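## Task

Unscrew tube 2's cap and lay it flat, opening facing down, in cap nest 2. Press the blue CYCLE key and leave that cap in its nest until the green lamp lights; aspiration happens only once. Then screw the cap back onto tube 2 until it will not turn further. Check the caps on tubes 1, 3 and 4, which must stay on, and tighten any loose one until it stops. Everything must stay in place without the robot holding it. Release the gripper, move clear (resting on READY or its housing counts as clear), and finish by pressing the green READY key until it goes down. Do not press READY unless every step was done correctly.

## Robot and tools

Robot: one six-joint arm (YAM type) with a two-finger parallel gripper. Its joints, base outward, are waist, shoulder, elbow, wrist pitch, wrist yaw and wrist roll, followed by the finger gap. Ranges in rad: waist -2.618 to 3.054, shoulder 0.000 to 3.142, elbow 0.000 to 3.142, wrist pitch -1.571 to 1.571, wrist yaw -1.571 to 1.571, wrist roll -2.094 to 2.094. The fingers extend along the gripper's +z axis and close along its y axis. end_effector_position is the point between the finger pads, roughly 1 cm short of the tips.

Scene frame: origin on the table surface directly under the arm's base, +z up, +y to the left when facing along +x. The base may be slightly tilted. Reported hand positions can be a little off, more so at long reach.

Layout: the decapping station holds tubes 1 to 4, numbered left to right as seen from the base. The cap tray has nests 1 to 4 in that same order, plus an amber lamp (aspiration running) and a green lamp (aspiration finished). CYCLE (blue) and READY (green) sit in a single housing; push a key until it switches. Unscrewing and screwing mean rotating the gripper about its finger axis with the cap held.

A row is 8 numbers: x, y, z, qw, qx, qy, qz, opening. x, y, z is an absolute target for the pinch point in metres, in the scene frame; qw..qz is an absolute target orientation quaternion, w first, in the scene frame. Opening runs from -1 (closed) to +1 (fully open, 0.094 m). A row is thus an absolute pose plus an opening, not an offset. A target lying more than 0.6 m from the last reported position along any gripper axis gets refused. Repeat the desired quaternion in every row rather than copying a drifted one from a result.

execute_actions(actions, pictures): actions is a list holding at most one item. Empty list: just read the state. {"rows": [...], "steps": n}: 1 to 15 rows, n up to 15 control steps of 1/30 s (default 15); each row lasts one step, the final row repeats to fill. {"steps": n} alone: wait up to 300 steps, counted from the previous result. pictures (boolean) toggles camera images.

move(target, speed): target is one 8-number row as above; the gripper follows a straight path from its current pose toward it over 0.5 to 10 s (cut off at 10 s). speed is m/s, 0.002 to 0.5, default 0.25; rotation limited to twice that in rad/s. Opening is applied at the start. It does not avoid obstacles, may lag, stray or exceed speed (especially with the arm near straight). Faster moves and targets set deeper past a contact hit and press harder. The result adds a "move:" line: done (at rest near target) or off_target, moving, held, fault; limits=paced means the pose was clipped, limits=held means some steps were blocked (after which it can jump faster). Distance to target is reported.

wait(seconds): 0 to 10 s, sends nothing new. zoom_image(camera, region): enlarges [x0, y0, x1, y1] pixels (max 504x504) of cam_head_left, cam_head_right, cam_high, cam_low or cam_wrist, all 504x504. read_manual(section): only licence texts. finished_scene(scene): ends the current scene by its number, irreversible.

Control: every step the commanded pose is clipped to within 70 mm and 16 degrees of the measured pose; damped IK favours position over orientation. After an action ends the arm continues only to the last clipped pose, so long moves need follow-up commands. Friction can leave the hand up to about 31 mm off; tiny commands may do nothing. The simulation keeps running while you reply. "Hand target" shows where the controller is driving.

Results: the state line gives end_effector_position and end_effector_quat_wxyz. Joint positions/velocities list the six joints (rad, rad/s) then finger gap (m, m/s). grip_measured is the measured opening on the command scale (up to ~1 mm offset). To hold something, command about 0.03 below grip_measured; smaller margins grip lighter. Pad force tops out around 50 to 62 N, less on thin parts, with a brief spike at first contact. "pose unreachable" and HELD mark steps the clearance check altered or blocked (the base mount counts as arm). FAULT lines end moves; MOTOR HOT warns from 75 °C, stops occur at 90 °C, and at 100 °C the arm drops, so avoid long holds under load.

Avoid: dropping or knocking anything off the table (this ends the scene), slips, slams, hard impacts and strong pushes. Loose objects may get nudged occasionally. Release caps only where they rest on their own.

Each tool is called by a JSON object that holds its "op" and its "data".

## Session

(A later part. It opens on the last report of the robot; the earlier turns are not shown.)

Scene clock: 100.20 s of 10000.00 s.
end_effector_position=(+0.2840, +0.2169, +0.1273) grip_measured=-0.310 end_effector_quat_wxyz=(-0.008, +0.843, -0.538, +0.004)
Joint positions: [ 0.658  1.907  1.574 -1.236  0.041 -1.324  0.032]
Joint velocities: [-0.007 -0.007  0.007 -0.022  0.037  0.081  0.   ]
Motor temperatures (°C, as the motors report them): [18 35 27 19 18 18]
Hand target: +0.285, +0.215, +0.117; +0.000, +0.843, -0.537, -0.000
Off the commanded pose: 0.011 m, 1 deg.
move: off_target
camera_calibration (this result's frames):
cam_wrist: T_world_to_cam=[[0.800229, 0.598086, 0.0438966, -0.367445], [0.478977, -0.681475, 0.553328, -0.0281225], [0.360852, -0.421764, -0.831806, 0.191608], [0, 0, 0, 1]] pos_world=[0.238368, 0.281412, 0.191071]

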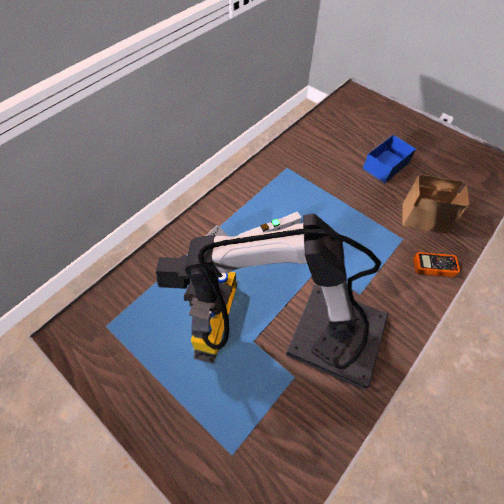

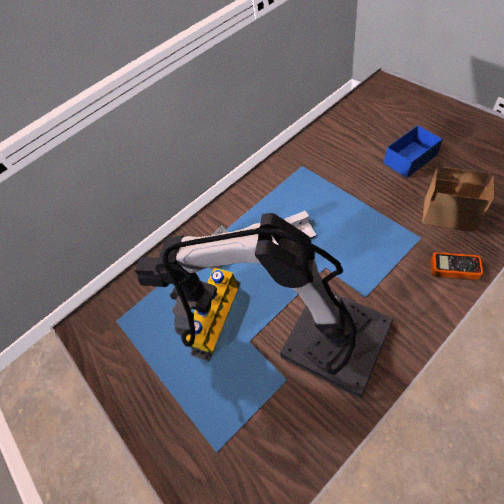

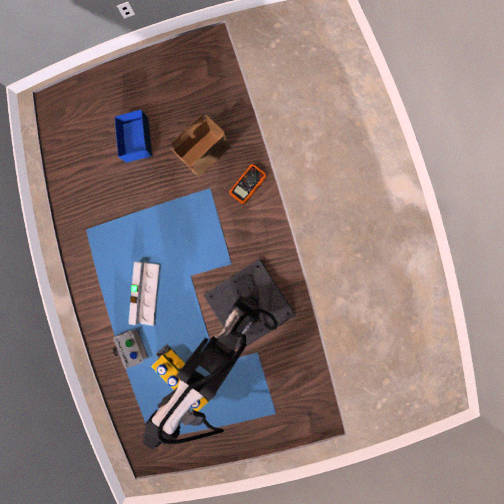

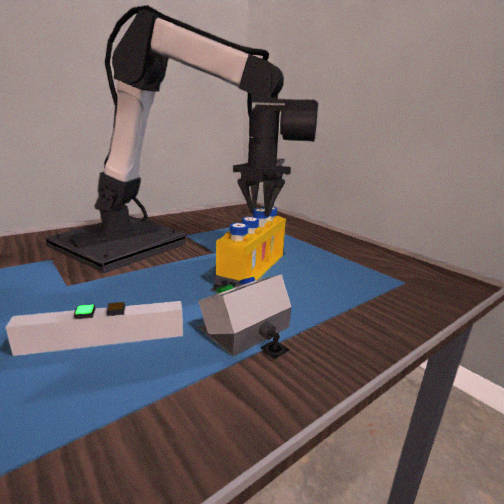

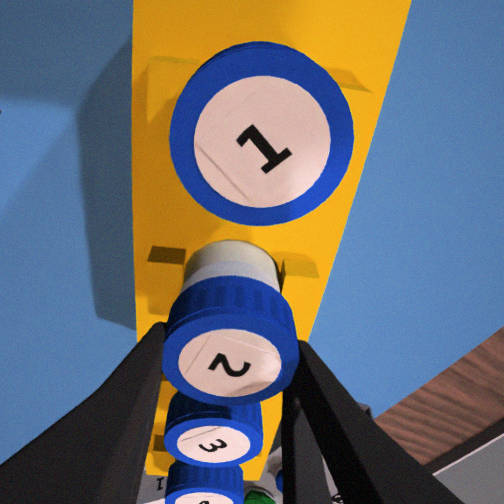

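{"op": "move", "data": {"target": [0.2845,0.2165,0.112,0,-0.843,0.537,0,-0.34], "speed": 0.015}}

Scene clock: 102.30 s of 10000.00 s.
end_effector_position=(+0.2840, +0.2172, +0.1231) grip_measured=-0.310 end_effector_quat_wxyz=(-0.009, +0.843, -0.538, +0.004)
Joint positions: [ 0.658  1.907  1.557 -1.217  0.04  -1.324  0.032]
Joint velocities: [-0.002 -0.002 -0.002 -0.022 -0.051  0.037 -0.001]
Motor temperatures (°C, as the motors report them): [18 35 27 19 18 18]
Hand target: +0.284, +0.216, +0.112; -0.000, +0.843, -0.537, -0.000
Off the commanded pose: 0.011 m, 1 deg.
move: off_target
camera_calibration (this result's frames):
cam_wrist: T_world_to_cam=[[0.800207, 0.597945, 0.0461646, -0.367691], [0.478074, -0.682474, 0.552878, -0.0250699], [0.362096, -0.420346, -0.831983, 0.187592], [0, 0, 0, 1]] pos_world=[0.238288, 0.281603, 0.186908]

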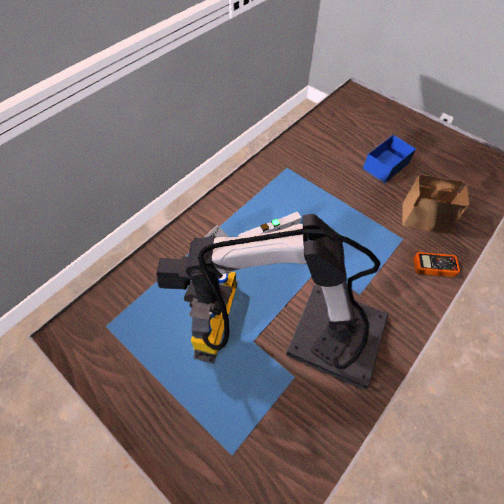

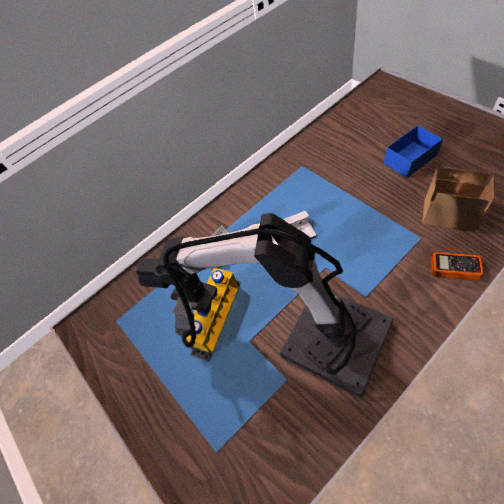

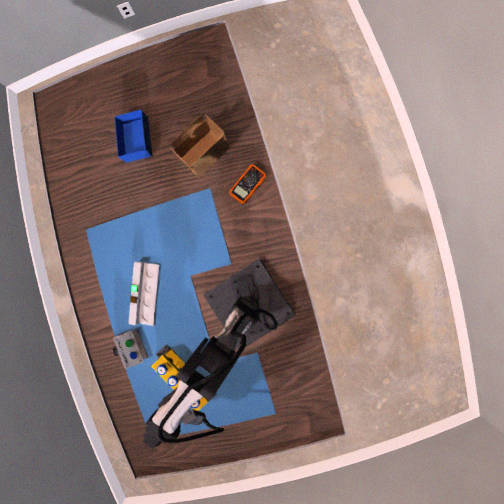

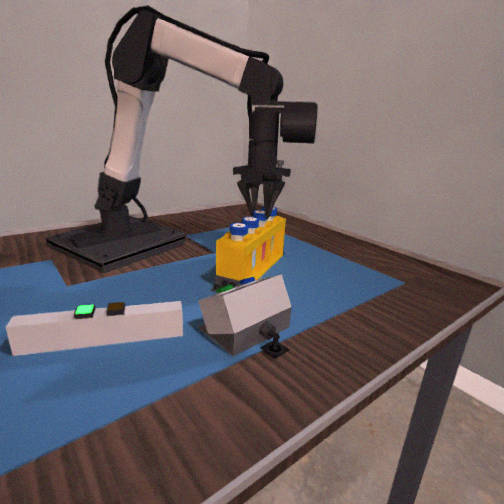

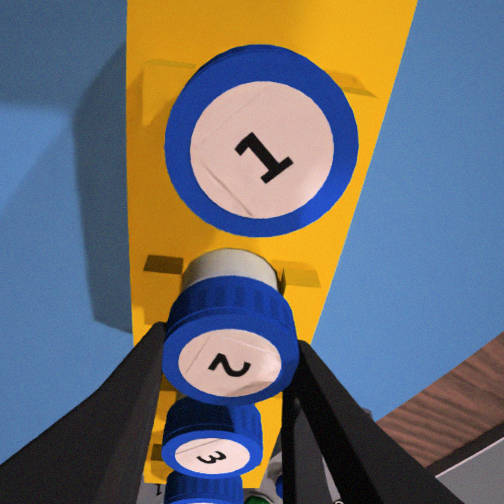

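On. Release, recentre, regrip.

{"op": "execute_actions", "data": {"actions": [{"rows":[[0.284,0.217,0.12,0,-0.843,0.537,0,-0.08]],"steps":6}], "pictures": false}}

{"op": "move", "data": {"target": [0.2795,0.2235,0.108,0,-0.843,0.537,0,-0.08], "speed": 0.02}}

Scene clock: 103.17 s of 10000.00 s.
end_effector_position=(+0.2838, +0.2171, +0.1231) grip_measured=-0.082 end_effector_quat_wxyz=(-0.008, +0.843, -0.538, +0.004)
Joint positions: [ 0.658  1.907  1.557 -1.218  0.04  -1.324  0.043]
Joint velocities: [-0.012 -0.012 -0.007  0.022  0.051 -0.051 -0.001]
Motor temperatures (°C, as the motors report them): [18 35 27 19 18 18]
Hand target: +0.284, +0.217, +0.120; -0.000, +0.843, -0.537, +0.000
Off the commanded pose: 0.003 m, 1 deg.
Steps of this call (steps 1 to 20: nothing new was sent; steps 21 to 26: all 6 steps of this action). Readings (end_effector_position):
21: (+0.2839, +0.2171, +0.1231)
22: (+0.2839, +0.2171, +0.1231)
24: (+0.2839, +0.2171, +0.1231)
26: the state above

Scene clock: 104.53 s of 10000.00 s.
end_effector_position=(+0.2817, +0.2207, +0.1155) grip_measured=-0.082 end_effector_quat_wxyz=(-0.005, +0.844, -0.536, +0.003)
Joint positions: [ 0.668  1.92   1.544 -1.2    0.04  -1.317  0.043]
Joint velocities: [ 0.002 -0.007  0.007 -0.007  0.022  0.007 -0.001]
Motor temperatures (°C, as the motors report them): [18 35 27 19 18 18]
Hand target: +0.279, +0.223, +0.108; -0.000, +0.843, -0.537, +0.000
Off the commanded pose: 0.008 m, 1 deg.
move: done
camera_calibration (this result's frames):
cam_wrist: T_world_to_cam=[[0.79777, 0.601798, 0.0374516, -0.366757], [0.484863, -0.677198, 0.553454, -0.0205488], [0.35843, -0.42337, -0.832037, 0.18524], [0, 0, 0, 1]] pos_world=[0.236156, 0.285223, 0.179235]

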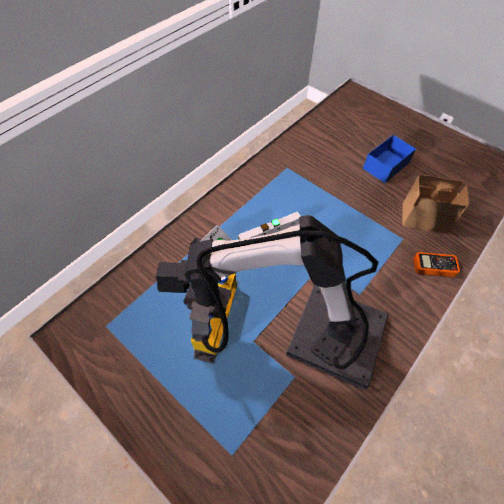

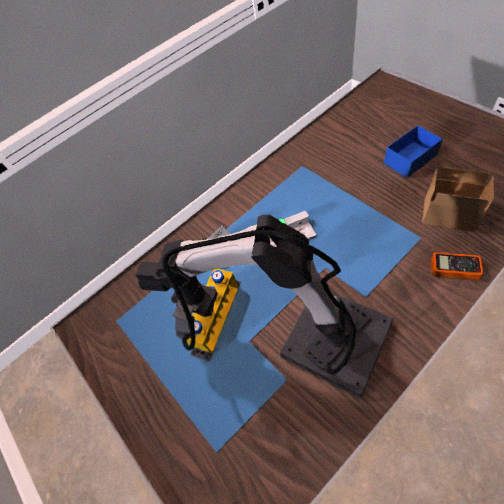

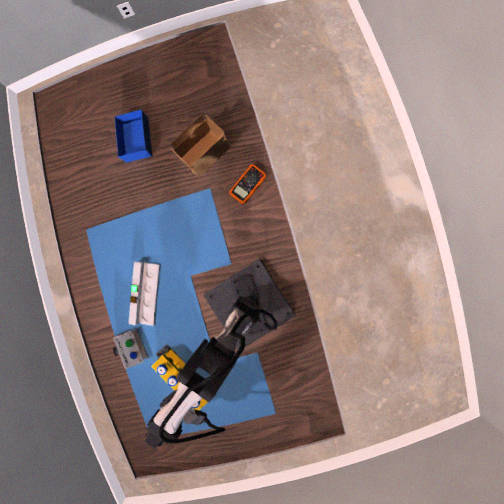

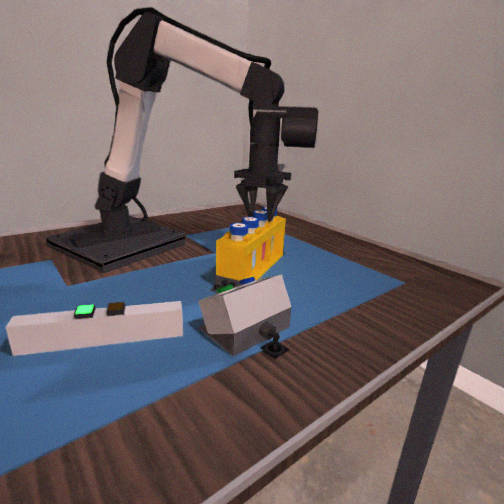

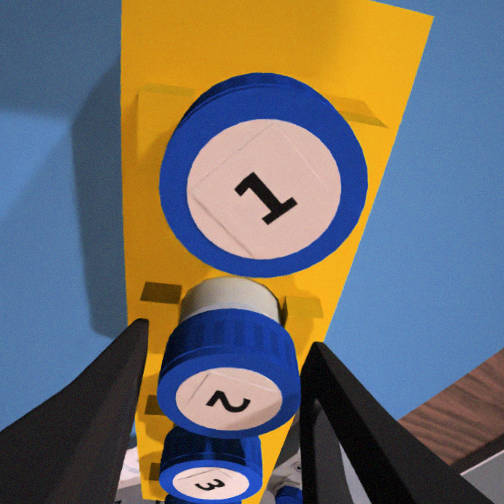

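{"op": "execute_actions", "data": {"actions": [{"rows":[[0.2815,0.2205,0.112,0,-0.843,0.537,0,-0.34]],"steps":8}], "pictures": false}}

{"op": "move", "data": {"target": [0.2815,0.2205,0.107,0,0.5,0.866,0,-0.34], "speed": 0.45}}

{"op": "execute_actions", "data": {"actions": [{"rows":[[0.2815,0.2205,0.114,0,0.5,0.866,0,-0.1]],"steps":6}], "pictures": false}}

{"op": "move", "data": {"target": [0.2815,0.2205,0.122,0,-0.843,0.537,0,-0.1], "speed": 0.5}}

Scene clock: 106.17 s of 10000.00 s.
end_effector_position=(+0.2819, +0.2208, +0.1155) grip_measured=-0.304 end_effector_quat_wxyz=(-0.005, +0.844, -0.536, +0.003)
Joint positions: [ 0.668  1.92   1.544 -1.199  0.04  -1.317  0.033]
Joint velocities: [ 0.007  0.002 -0.012  0.037  0.022  0.154 -0.   ]
Motor temperatures (°C, as the motors report them): [18 35 27 19 18 18]
Hand target: +0.281, +0.220, +0.112; +0.000, +0.843, -0.537, -0.000
Off the commanded pose: 0.004 m, 1 deg.
Steps of this call (steps 1 to 41: nothing new was sent; steps 42 to 49: all 8 steps of this action). Readings (end_effector_position):
42: (+0.2819, +0.2208, +0.1155)
43: (+0.2819, +0.2208, +0.1155)
45: (+0.2819, +0.2208, +0.1155)
49: the state above

Scene clock: 110.50 s of 10000.00 s.
end_effector_position=(+0.2825, +0.2203, +0.1155) grip_measured=-0.304 end_effector_quat_wxyz=(+0.005, +0.493, +0.870, +0.004)
Joint positions: [ 0.668  1.92   1.544 -1.198  0.044  1.724  0.033]
Joint velocities: [-0.022 -0.002  0.007 -0.051  0.022  0.066  0.   ]
Motor temperatures (°C, as the motors report them): [18 35 27 19 18 18]
Hand target: +0.281, +0.220, +0.107; +0.000, +0.500, +0.866, -0.000
Off the commanded pose: 0.009 m, 1 deg.
move: done
camera_calibration (this result's frames):
cam_wrist: T_world_to_cam=[[-0.734034, -0.678939, 0.0153801, 0.350269], [-0.56297, 0.621008, 0.545357, -0.01025], [-0.379815, 0.391652, -0.838063, 0.214497], [0, 0, 0, 1]] pos_world=[0.332808, 0.160168, 0.179965]

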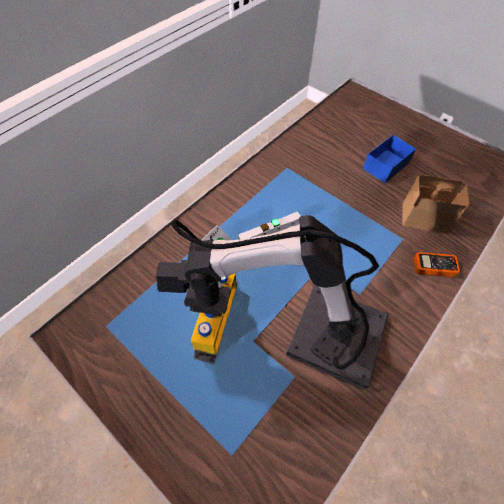

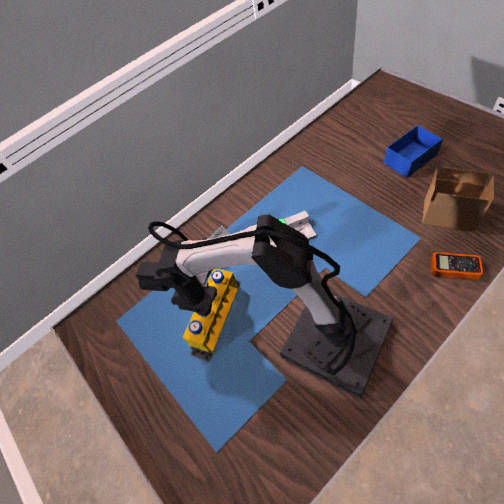

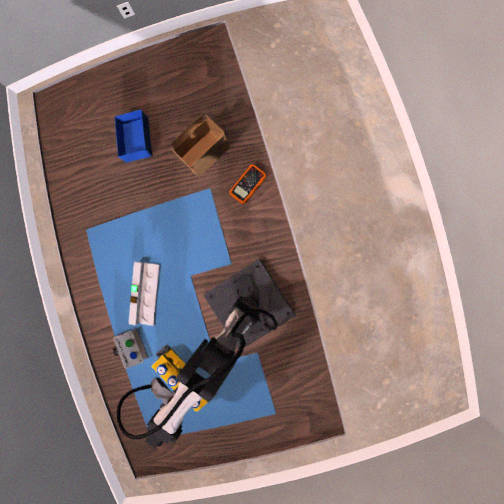

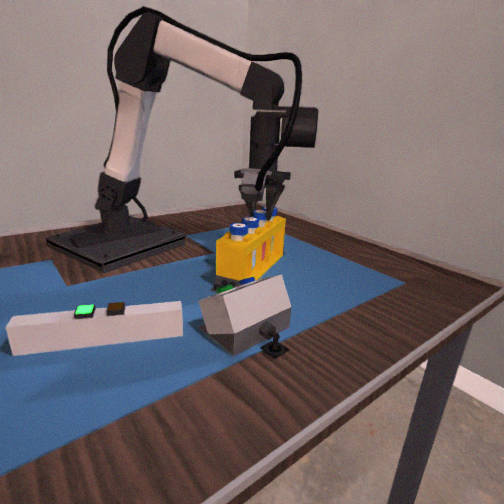

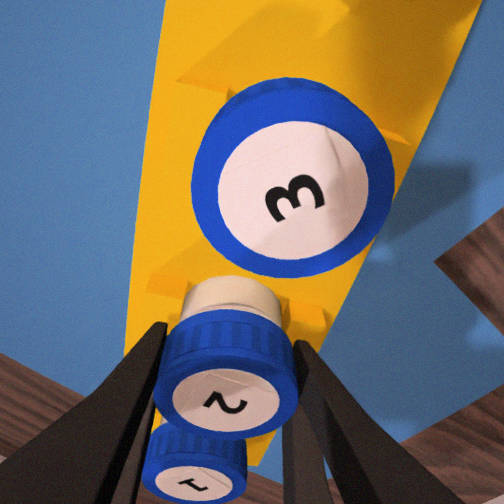

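Scene clock: 110.70 s of 10000.00 s.
end_effector_position=(+0.2821, +0.2204, +0.1155) grip_measured=-0.102 end_effector_quat_wxyz=(+0.004, +0.495, +0.869, +0.004)
Joint positions: [ 0.668  1.92   1.544 -1.199  0.043  1.727  0.042]
Joint velocities: [-0.002 -0.022 -0.012 -0.022  0.037  0.022  0.001]
Motor temperatures (°C, as the motors report them): [18 35 27 19 18 18]
Hand target: +0.281, +0.220, +0.114; -0.000, +0.500, +0.866, -0.000
Off the commanded pose: 0.002 m, 1 deg.
Steps of this call (steps 1 to 6: all 6 steps of this action). Readings (end_effector_position):
1: (+0.2822, +0.2202, +0.1155)
2: (+0.2822, +0.2203, +0.1155)
4: (+0.2821, +0.2203, +0.1155)
6: the state above

Scene clock: 114.73 s of 10000.00 s.
end_effector_position=(+0.2806, +0.2190, +0.1194) grip_measured=-0.102 end_effector_quat_wxyz=(+0.000, +0.840, -0.542, +0.003)
Joint positions: [ 0.668  1.92   1.56  -1.225  0.042 -1.302  0.042]
Joint velocities: [-0.002 -0.012 -0.002  0.007  0.051 -0.037 -0.001]
Motor temperatures (°C, as the motors report them): [18 35 27 19 18 18]
Hand target: +0.282, +0.221, +0.122; -0.000, +0.843, -0.537, +0.000
Off the commanded pose: 0.003 m, 1 deg.
move: done
camera_calibration (this result's frames):
cam_wrist: T_world_to_cam=[[0.806627, 0.590392, 0.0281179, -0.363905], [0.478261, -0.679901, 0.555878, -0.021116], [0.347303, -0.434938, -0.830788, 0.193708], [0, 0, 0, 1]] pos_world=[0.236359, 0.28474, 0.1829]

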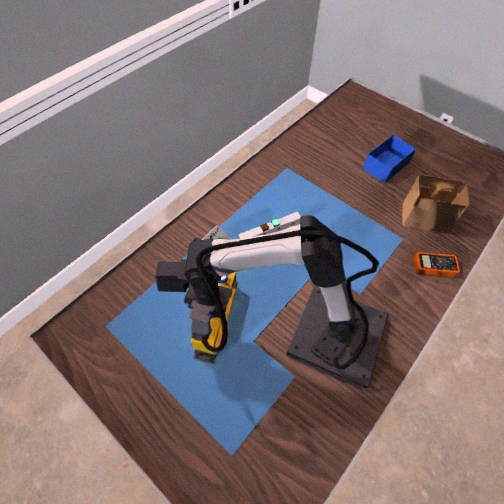

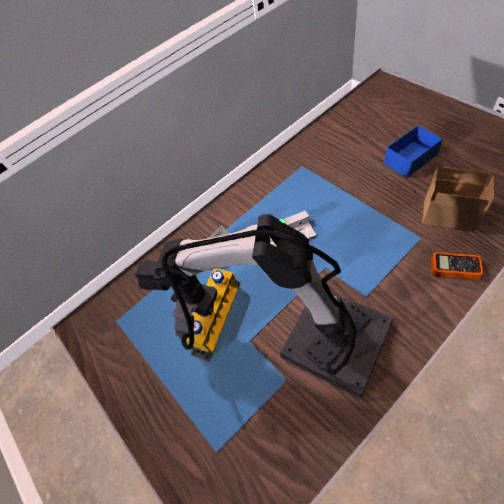

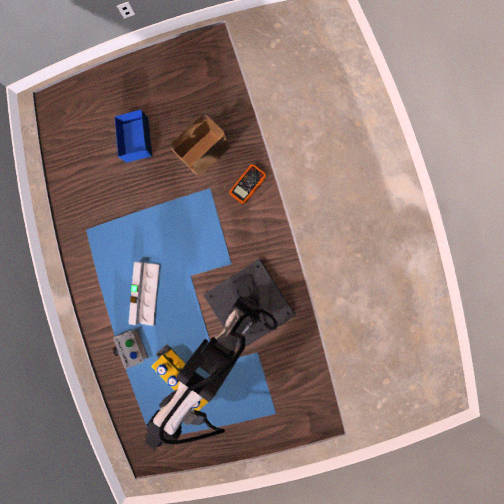

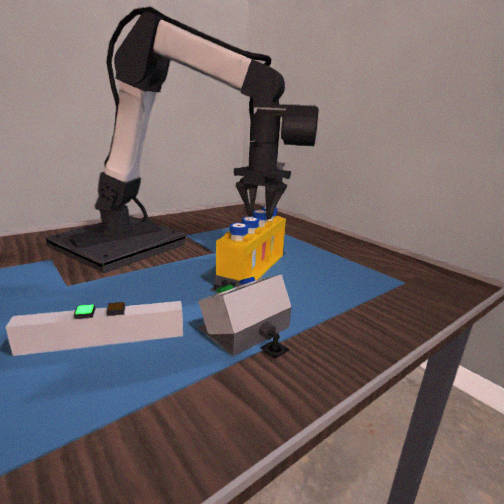

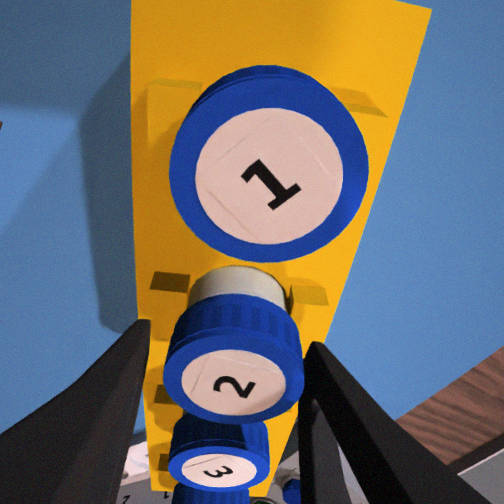

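{"op": "execute_actions", "data": {"actions": [{"rows":[[0.2815,0.2205,0.112,0,-0.843,0.537,0,-0.1],[0.2815,0.2205,0.112,0,-0.843,0.537,0,-0.1],[0.2815,0.2205,0.112,0,-0.843,0.537,0,-0.1],[0.2815,0.2205,0.112,0,-0.843,0.537,0,-0.1],[0.2815,0.2205,0.112,0,-0.843,0.537,0,-0.34]],"steps":12}], "pictures": false}}

{"op": "move", "data": {"target": [0.2815,0.2205,0.104,0,0.342,0.94,0,-0.34], "speed": 0.45}}

Scene clock: 116.23 s of 10000.00 s.
end_effector_position=(+0.2820, +0.2202, +0.1194) grip_measured=-0.306 end_effector_quat_wxyz=(-0.003, +0.841, -0.541, +0.004)
Joint positions: [ 0.668  1.92   1.56  -1.218  0.042 -1.306  0.033]
Joint velocities: [-0.002 -0.002 -0.002  0.007  0.007 -0.007 -0.   ]
Motor temperatures (°C, as the motors report them): [18 35 27 19 18 18]
Hand target: +0.281, +0.220, +0.112; +0.000, +0.843, -0.537, -0.000
Off the commanded pose: 0.007 m, 1 deg.
Steps of this call (steps 1 to 33: nothing new was sent; steps 34 to 45: all 12 steps of this action). Readings (end_effector_position):
34: (+0.2807, +0.2191, +0.1194)
35: (+0.2810, +0.2194, +0.1194)
37: (+0.2817, +0.2199, +0.1194)
41: (+0.2820, +0.2202, +0.1194)
45: the state above

Scene clock: 120.17 s of 10000.00 s.
end_effector_position=(+0.2820, +0.2210, +0.1182) grip_measured=-0.307 end_effector_quat_wxyz=(+0.004, +0.333, +0.943, +0.004)
Joint positions: [ 0.668  1.92   1.555 -1.21   0.039  1.371  0.033]
Joint velocities: [ 0.022 -0.002  0.007  0.007 -0.095 -0.037  0.001]
Motor temperatures (°C, as the motors report them): [18 35 27 19 18 18]
Hand target: +0.281, +0.220, +0.104; -0.000, +0.342, +0.940, -0.000
Off the commanded pose: 0.014 m, 1 deg.
move: off_target
camera_calibration (this result's frames):
cam_wrist: T_world_to_cam=[[-0.454401, -0.890622, 0.0176846, 0.317964], [-0.741308, 0.389079, 0.546882, 0.0889237], [-0.493945, 0.235394, -0.837023, 0.282962], [0, 0, 0, 1]] pos_world=[0.350171, 0.18198, 0.182592]

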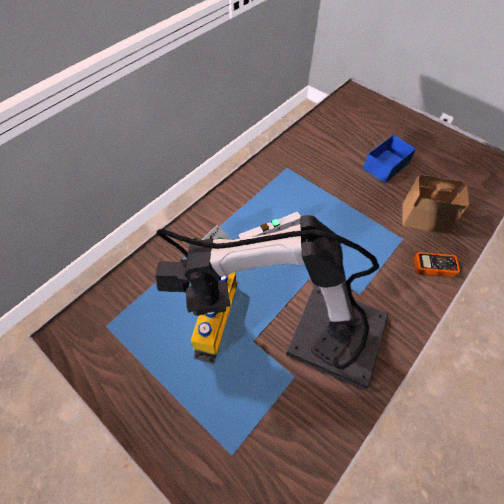

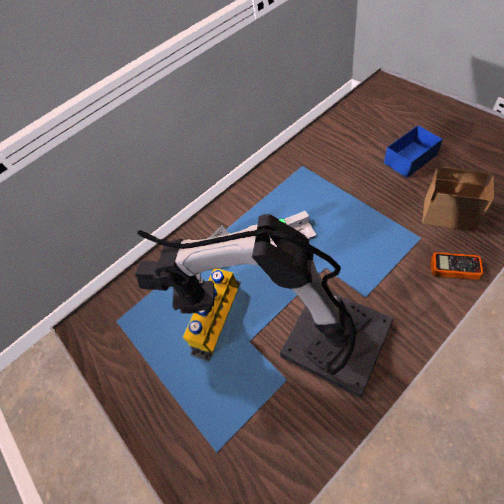

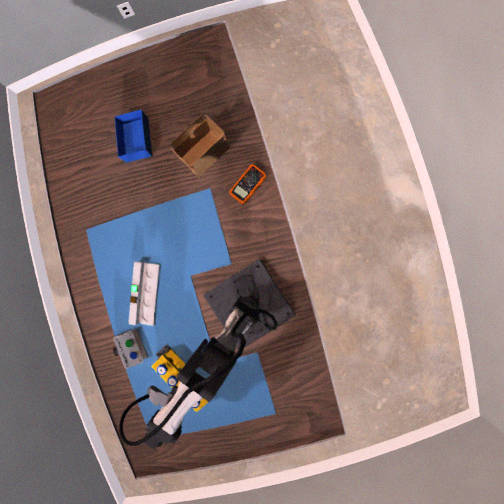

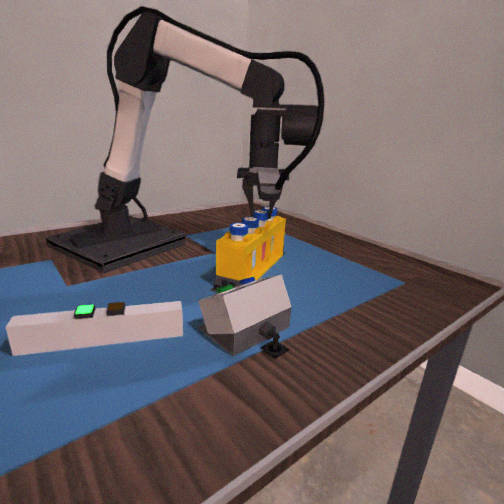

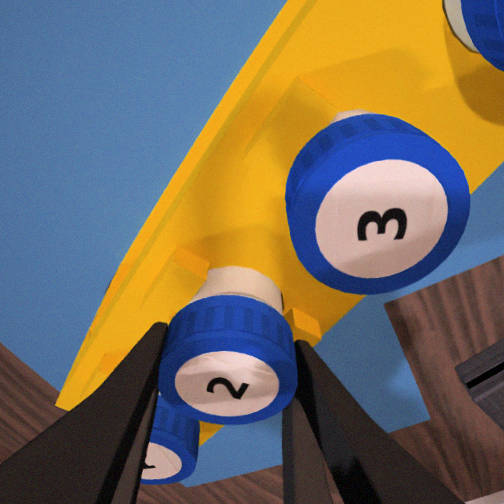

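{"op": "move", "data": {"target": [0.2815,0.2205,0.108,0,0.5,0.866,0,-0.34], "speed": 0.2}}

{"op": "move", "data": {"target": [0.2815,0.2205,0.108,0,0.609,0.793,0,-0.34], "speed": 0.15}}

Scene clock: 122.10 s of 10000.00 s.
end_effector_position=(+0.2822, +0.2209, +0.1182) grip_measured=-0.307 end_effector_quat_wxyz=(+0.003, +0.492, +0.870, +0.005)
Joint positions: [ 0.668  1.92   1.555 -1.21   0.04   1.722  0.033]
Joint velocities: [-0.002  0.022  0.002  0.081  0.051  0.037 -0.   ]
Motor temperatures (°C, as the motors report them): [18 35 27 19 18 18]
Hand target: +0.281, +0.220, +0.108; -0.000, +0.500, +0.866, -0.000
Off the commanded pose: 0.010 m, 1 deg.
move: done
camera_calibration (this result's frames):
cam_wrist: T_world_to_cam=[[-0.732375, -0.680716, 0.0159222, 0.350252], [-0.562654, 0.618191, 0.548872, -0.0121529], [-0.383469, 0.393021, -0.835755, 0.216939], [0, 0, 0, 1]] pos_world=[0.332867, 0.160673, 0.182401]

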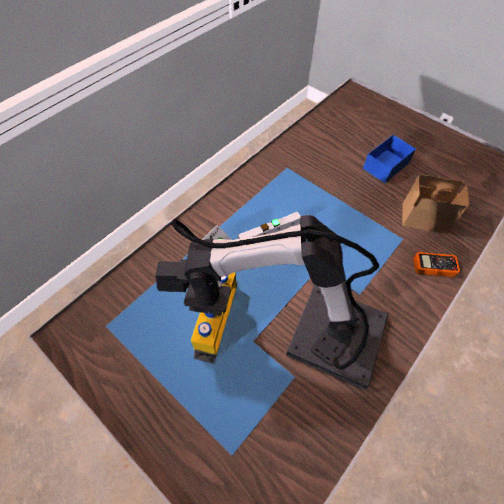

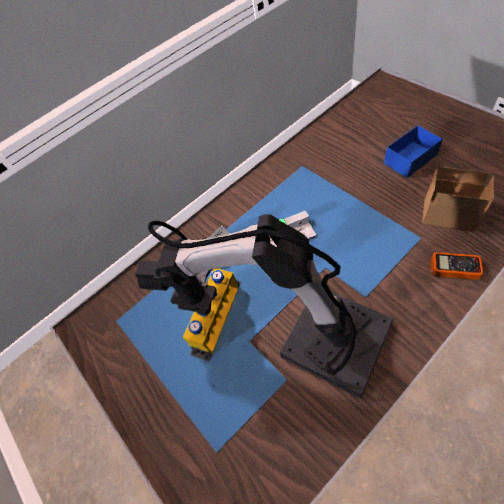

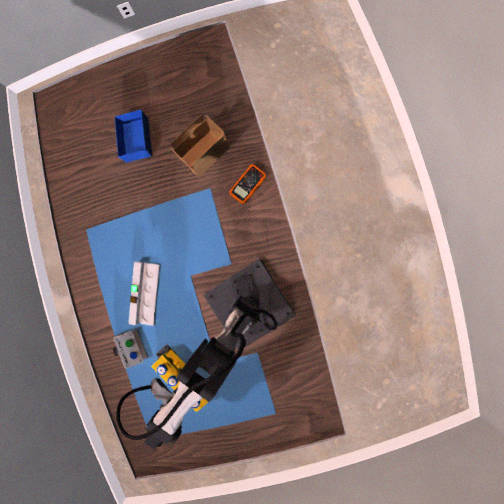

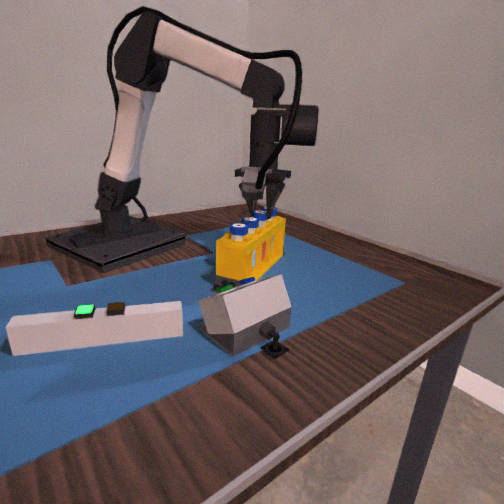

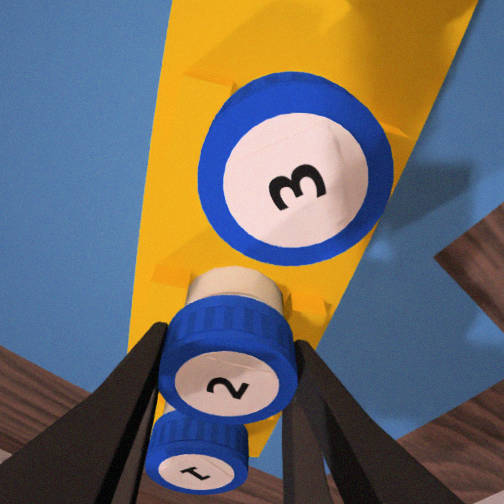

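Scene clock: 123.47 s of 10000.00 s.
end_effector_position=(+0.2823, +0.2209, +0.1182) grip_measured=-0.307 end_effector_quat_wxyz=(+0.003, +0.602, +0.799, +0.005)
Joint positions: [ 0.668  1.92   1.555 -1.21   0.041  1.984  0.033]
Joint velocities: [ 0.002 -0.012 -0.007 -0.022  0.022 -0.022  0.   ]
Motor temperatures (°C, as the motors report them): [18 35 27 19 18 18]
Hand target: +0.281, +0.220, +0.108; -0.000, +0.609, +0.793, -0.000
Off the commanded pose: 0.010 m, 1 deg.
move: done
camera_calibration (this result's frames):
cam_wrist: T_world_to_cam=[[-0.883908, -0.467424, 0.0148641, 0.346141], [-0.382913, 0.741613, 0.550806, -0.0902748], [-0.268483, 0.481171, -0.834501, 0.164935], [0, 0, 0, 1]] pos_world=[0.315671, 0.149381, 0.182217]

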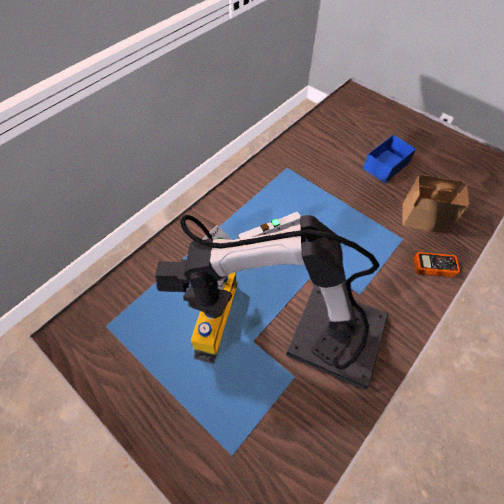

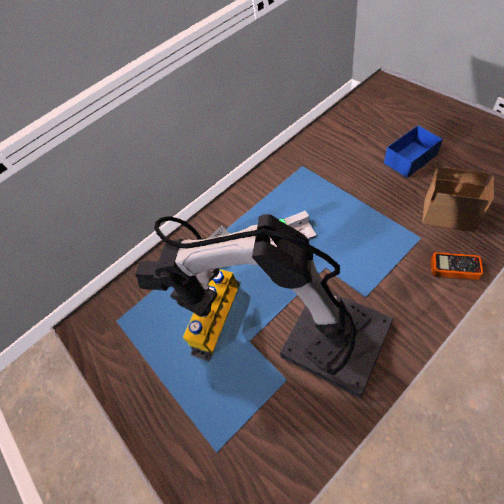

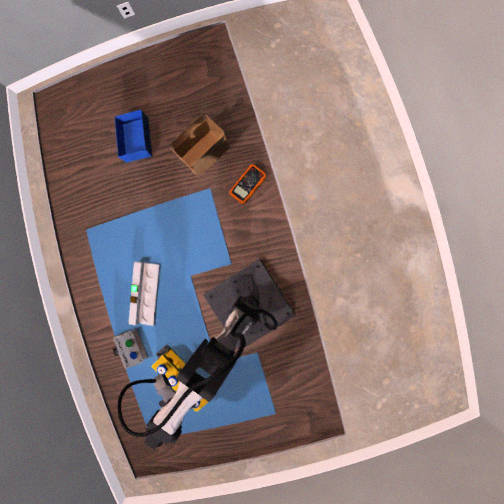

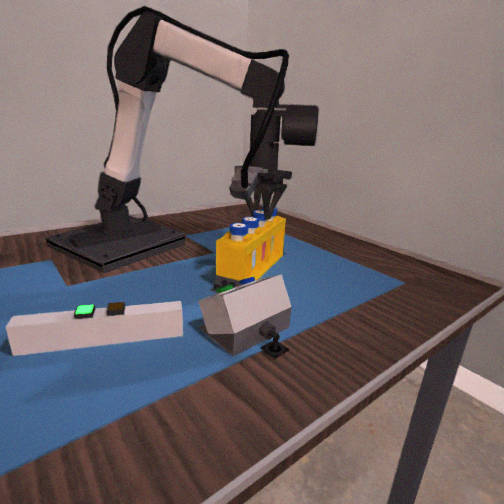

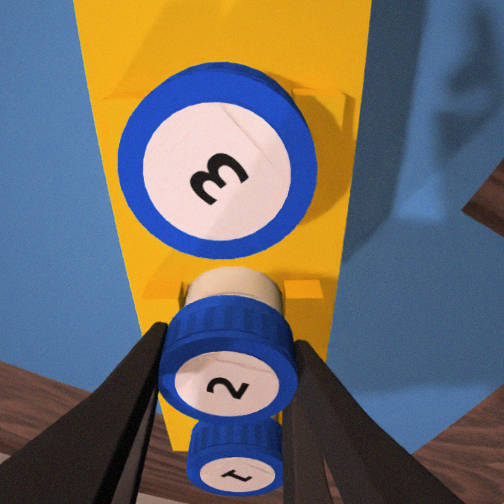

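{"op": "execute_actions", "data": {"actions": [{"rows":[[0.2815,0.2205,0.116,0,0.609,0.793,0,-0.1]],"steps":6}], "pictures": false}}

{"op": "move", "data": {"target": [0.2815,0.2205,0.116,0,-0.755,0.656,0,-0.1], "speed": 0.5}}

{"op": "execute_actions", "data": {"actions": [{"rows":[[0.2815,0.2205,0.112,0,-0.755,0.656,0,-0.34],[0.2815,0.2205,0.112,0,-0.755,0.656,0,-0.34],[0.2815,0.2205,0.112,0,-0.755,0.656,0,-0.34],[0.2815,0.2205,0.112,0,-0.755,0.656,0,-0.34],[0.2815,0.2205,0.11,0,-0.755,0.656,0,-0.34],[0.2815,0.2205,0.108,0,-0.743,0.669,0,-0.34],[0.2815,0.2205,0.106,0,-0.731,0.682,0,-0.34],[0.2815,0.2205,0.104,0,-0.719,0.695,0,-0.34],[0.2815,0.2205,0.104,0,-0.707,0.707,0,-0.34],[0.2815,0.2205,0.104,0,-0.695,0.719,0,-0.34],[0.2815,0.2205,0.104,0,-0.682,0.731,0,-0.34],[0.2815,0.2205,0.104,0,-0.669,0.743,0,-0.34],[0.2815,0.2205,0.104,0,-0.656,0.755,0,-0.34],[0.2815,0.2205,0.104,0,-0.643,0.766,0,-0.34],[0.2815,0.2205,0.104,0,-0.629,0.777,0,-0.34]],"steps":15}], "pictures": false}}

{"op": "execute_actions", "data": {"actions": [{"rows":[[0.2815,0.2205,0.104,0,-0.616,0.788,0,-0.34],[0.2815,0.2205,0.104,0,-0.602,0.799,0,-0.34],[0.2815,0.2205,0.104,0,-0.588,0.809,0,-0.34],[0.2815,0.2205,0.104,0,-0.574,0.819,0,-0.34],[0.2815,0.2205,0.104,0,-0.559,0.829,0,-0.34],[0.2815,0.2205,0.104,0,-0.545,0.839,0,-0.34],[0.2815,0.2205,0.104,0,-0.53,0.848,0,-0.34],[0.2815,0.2205,0.104,0,-0.515,0.857,0,-0.34],[0.2815,0.2205,0.104,0,-0.5,0.866,0,-0.34]],"steps":15}], "pictures": false}}

Scene clock: 128.40 s of 10000.00 s.
end_effector_position=(+0.2823, +0.2208, +0.1180) grip_measured=-0.102 end_effector_quat_wxyz=(+0.003, +0.604, +0.797, +0.005)
Joint positions: [ 0.668  1.921  1.555 -1.21   0.041  1.99   0.042]
Joint velocities: [ 0.002 -0.007 -0.002 -0.007  0.022  0.022 -0.001]
Motor temperatures (°C, as the motors report them): [18 35 27 19 18 18]
Hand target: +0.282, +0.221, +0.116; +0.000, +0.609, +0.793, +0.000
Off the commanded pose: 0.002 m, 1 deg.
Steps of this call (steps 1 to 142: nothing new was sent; steps 143 to 148: all 6 steps of this action). Readings (end_effector_position):
143: (+0.2823, +0.2209, +0.1182)
144: (+0.2823, +0.2209, +0.1182)
146: (+0.2823, +0.2208, +0.1180)
148: the state above

Scene clock: 132.40 s of 10000.00 s.
end_effector_position=(+0.2823, +0.2208, +0.1180) grip_measured=-0.102 end_effector_quat_wxyz=(-0.005, +0.751, -0.660, +0.003)
Joint positions: [ 0.668  1.921  1.555 -1.21   0.041 -1.007  0.042]
Joint velocities: [-0.002 -0.022 -0.002  0.007  0.022 -0.066 -0.   ]
Motor temperatures (°C, as the motors report them): [18 35 27 19 18 18]
Hand target: +0.281, +0.220, +0.116; -0.000, +0.755, -0.656, +0.000
Off the commanded pose: 0.002 m, 1 deg.
move: done
camera_calibration (this result's frames):
cam_wrist: T_world_to_cam=[[0.943503, 0.329142, 0.0382981, -0.348471], [0.254809, -0.794553, 0.551142, 0.0690459], [0.211834, -0.510246, -0.833532, 0.247953], [0, 0, 0, 1]] pos_world=[0.258665, 0.296074, 0.181969]

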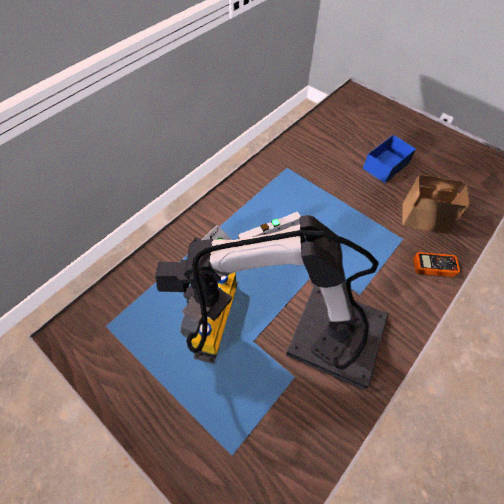

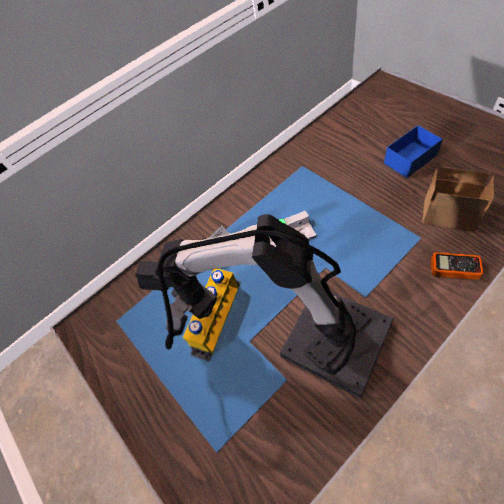

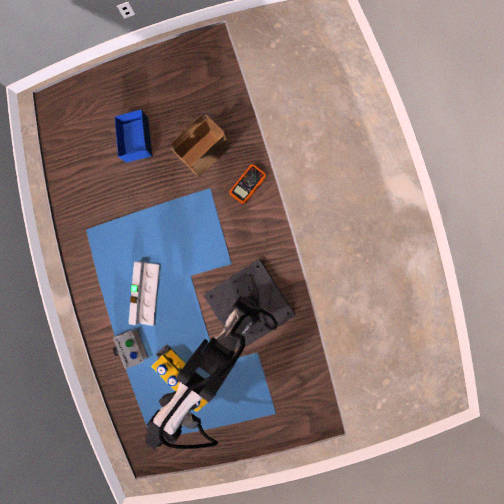

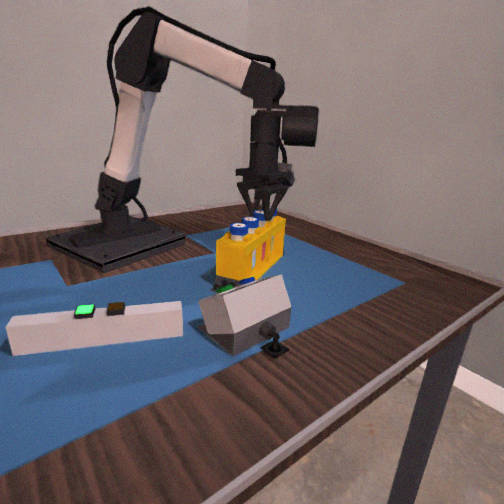

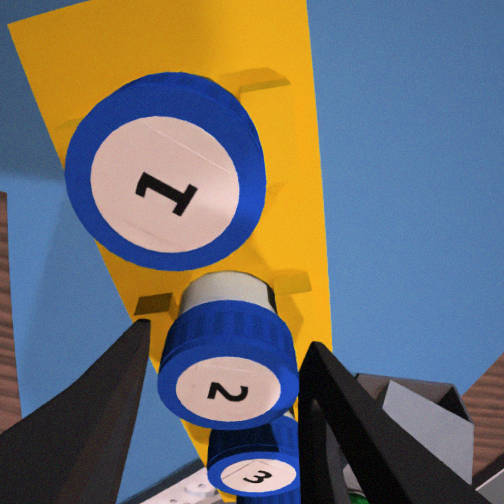

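Scene clock: 132.90 s of 10000.00 s.
end_effector_position=(+0.2822, +0.2208, +0.1169) grip_measured=-0.310 end_effector_quat_wxyz=(-0.005, +0.686, -0.728, +0.002)
Joint positions: [ 0.668  1.921  1.551 -1.205  0.041 -0.819  0.032]
Joint velocities: [-0.017  0.007 -0.002 -0.007  0.022  0.828  0.   ]
Motor temperatures (°C, as the motors report them): [18 35 27 19 18 18]
Hand target: +0.281, +0.220, +0.104; +0.002, +0.633, -0.774, -0.002
Off the commanded pose: 0.013 m, 9 deg.
Steps of this call (steps 1 to 15: all 15 steps of this action). Readings (end_effector_position):
1: (+0.2823, +0.2208, +0.1180)
2: (+0.2823, +0.2208, +0.1180)
4: (+0.2823, +0.2208, +0.1180)
8: (+0.2822, +0.2208, +0.1170)
15: the state above

Scene clock: 133.40 s of 10000.00 s.
end_effector_position=(+0.2824, +0.2207, +0.1169) grip_measured=-0.310 end_effector_quat_wxyz=(+0.006, -0.525, +0.851, -0.002)
Joint positions: [ 0.668  1.921  1.551 -1.205  0.042 -0.413  0.032]
Joint velocities: [-0.007  0.012 -0.017 -0.037 -0.022  0.315  0.   ]
Motor temperatures (°C, as the motors report them): [18 35 27 19 18 18]
Hand target: +0.281, +0.220, +0.104; -0.001, -0.501, +0.866, -0.000
Off the commanded pose: 0.013 m, 3 deg.
Steps of this call (steps 1 to 15: all 15 steps of this action). Readings (end_effector_position):
1: (+0.2822, +0.2208, +0.1169)
2: (+0.2822, +0.2208, +0.1169)
4: (+0.2823, +0.2207, +0.1169)
8: (+0.2823, +0.2207, +0.1169)
15: the state above

{"op": "move", "data": {"target": [0.2815,0.2205,0.1,0,0.087,0.996,0,-0.34], "speed": 0.4}}

Scene clock: 136.17 s of 10000.00 s.
end_effector_position=(+0.2821, +0.2201, +0.1160) grip_measured=-0.310 end_effector_quat_wxyz=(+0.007, +0.078, +0.997, +0.002)
Joint positions: [ 0.668  1.918  1.543 -1.199  0.044  0.848  0.032]
Joint velocities: [-0.002 -0.007 -0.002 -0.081 -0.037  0.051 -0.001]
Motor temperatures (°C, as the motors report them): [18 35 27 19 18 18]
Hand target: +0.281, +0.220, +0.100; -0.001, +0.087, +0.996, -0.001
Off the commanded pose: 0.016 m, 1 deg.
move: off_target
camera_calibration (this result's frames):
cam_wrist: T_world_to_cam=[[0.0508466, -0.998402, 0.0246723, 0.197635], [-0.841268, -0.0295044, 0.539813, 0.211733], [-0.538222, -0.0482036, -0.841424, 0.356771], [0, 0, 0, 1]] pos_world=[0.360097, 0.220763, 0.181023]

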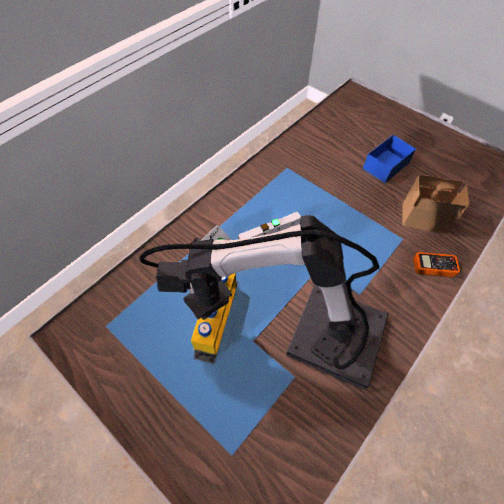

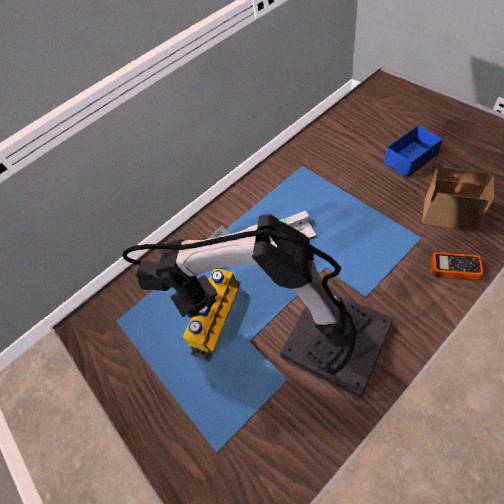

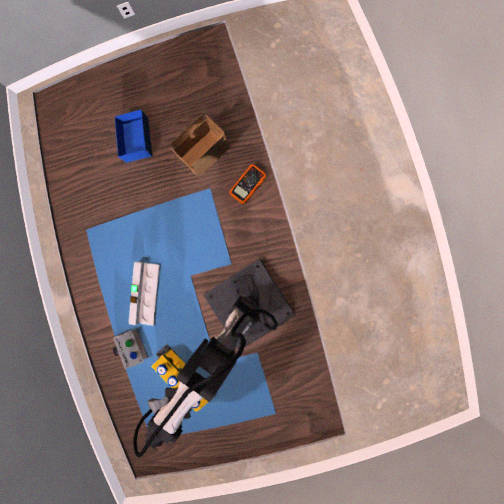

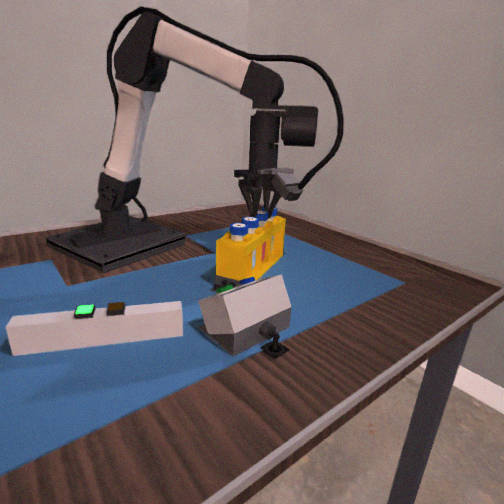

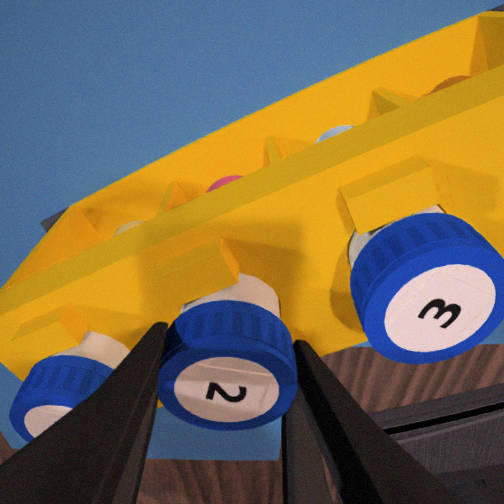

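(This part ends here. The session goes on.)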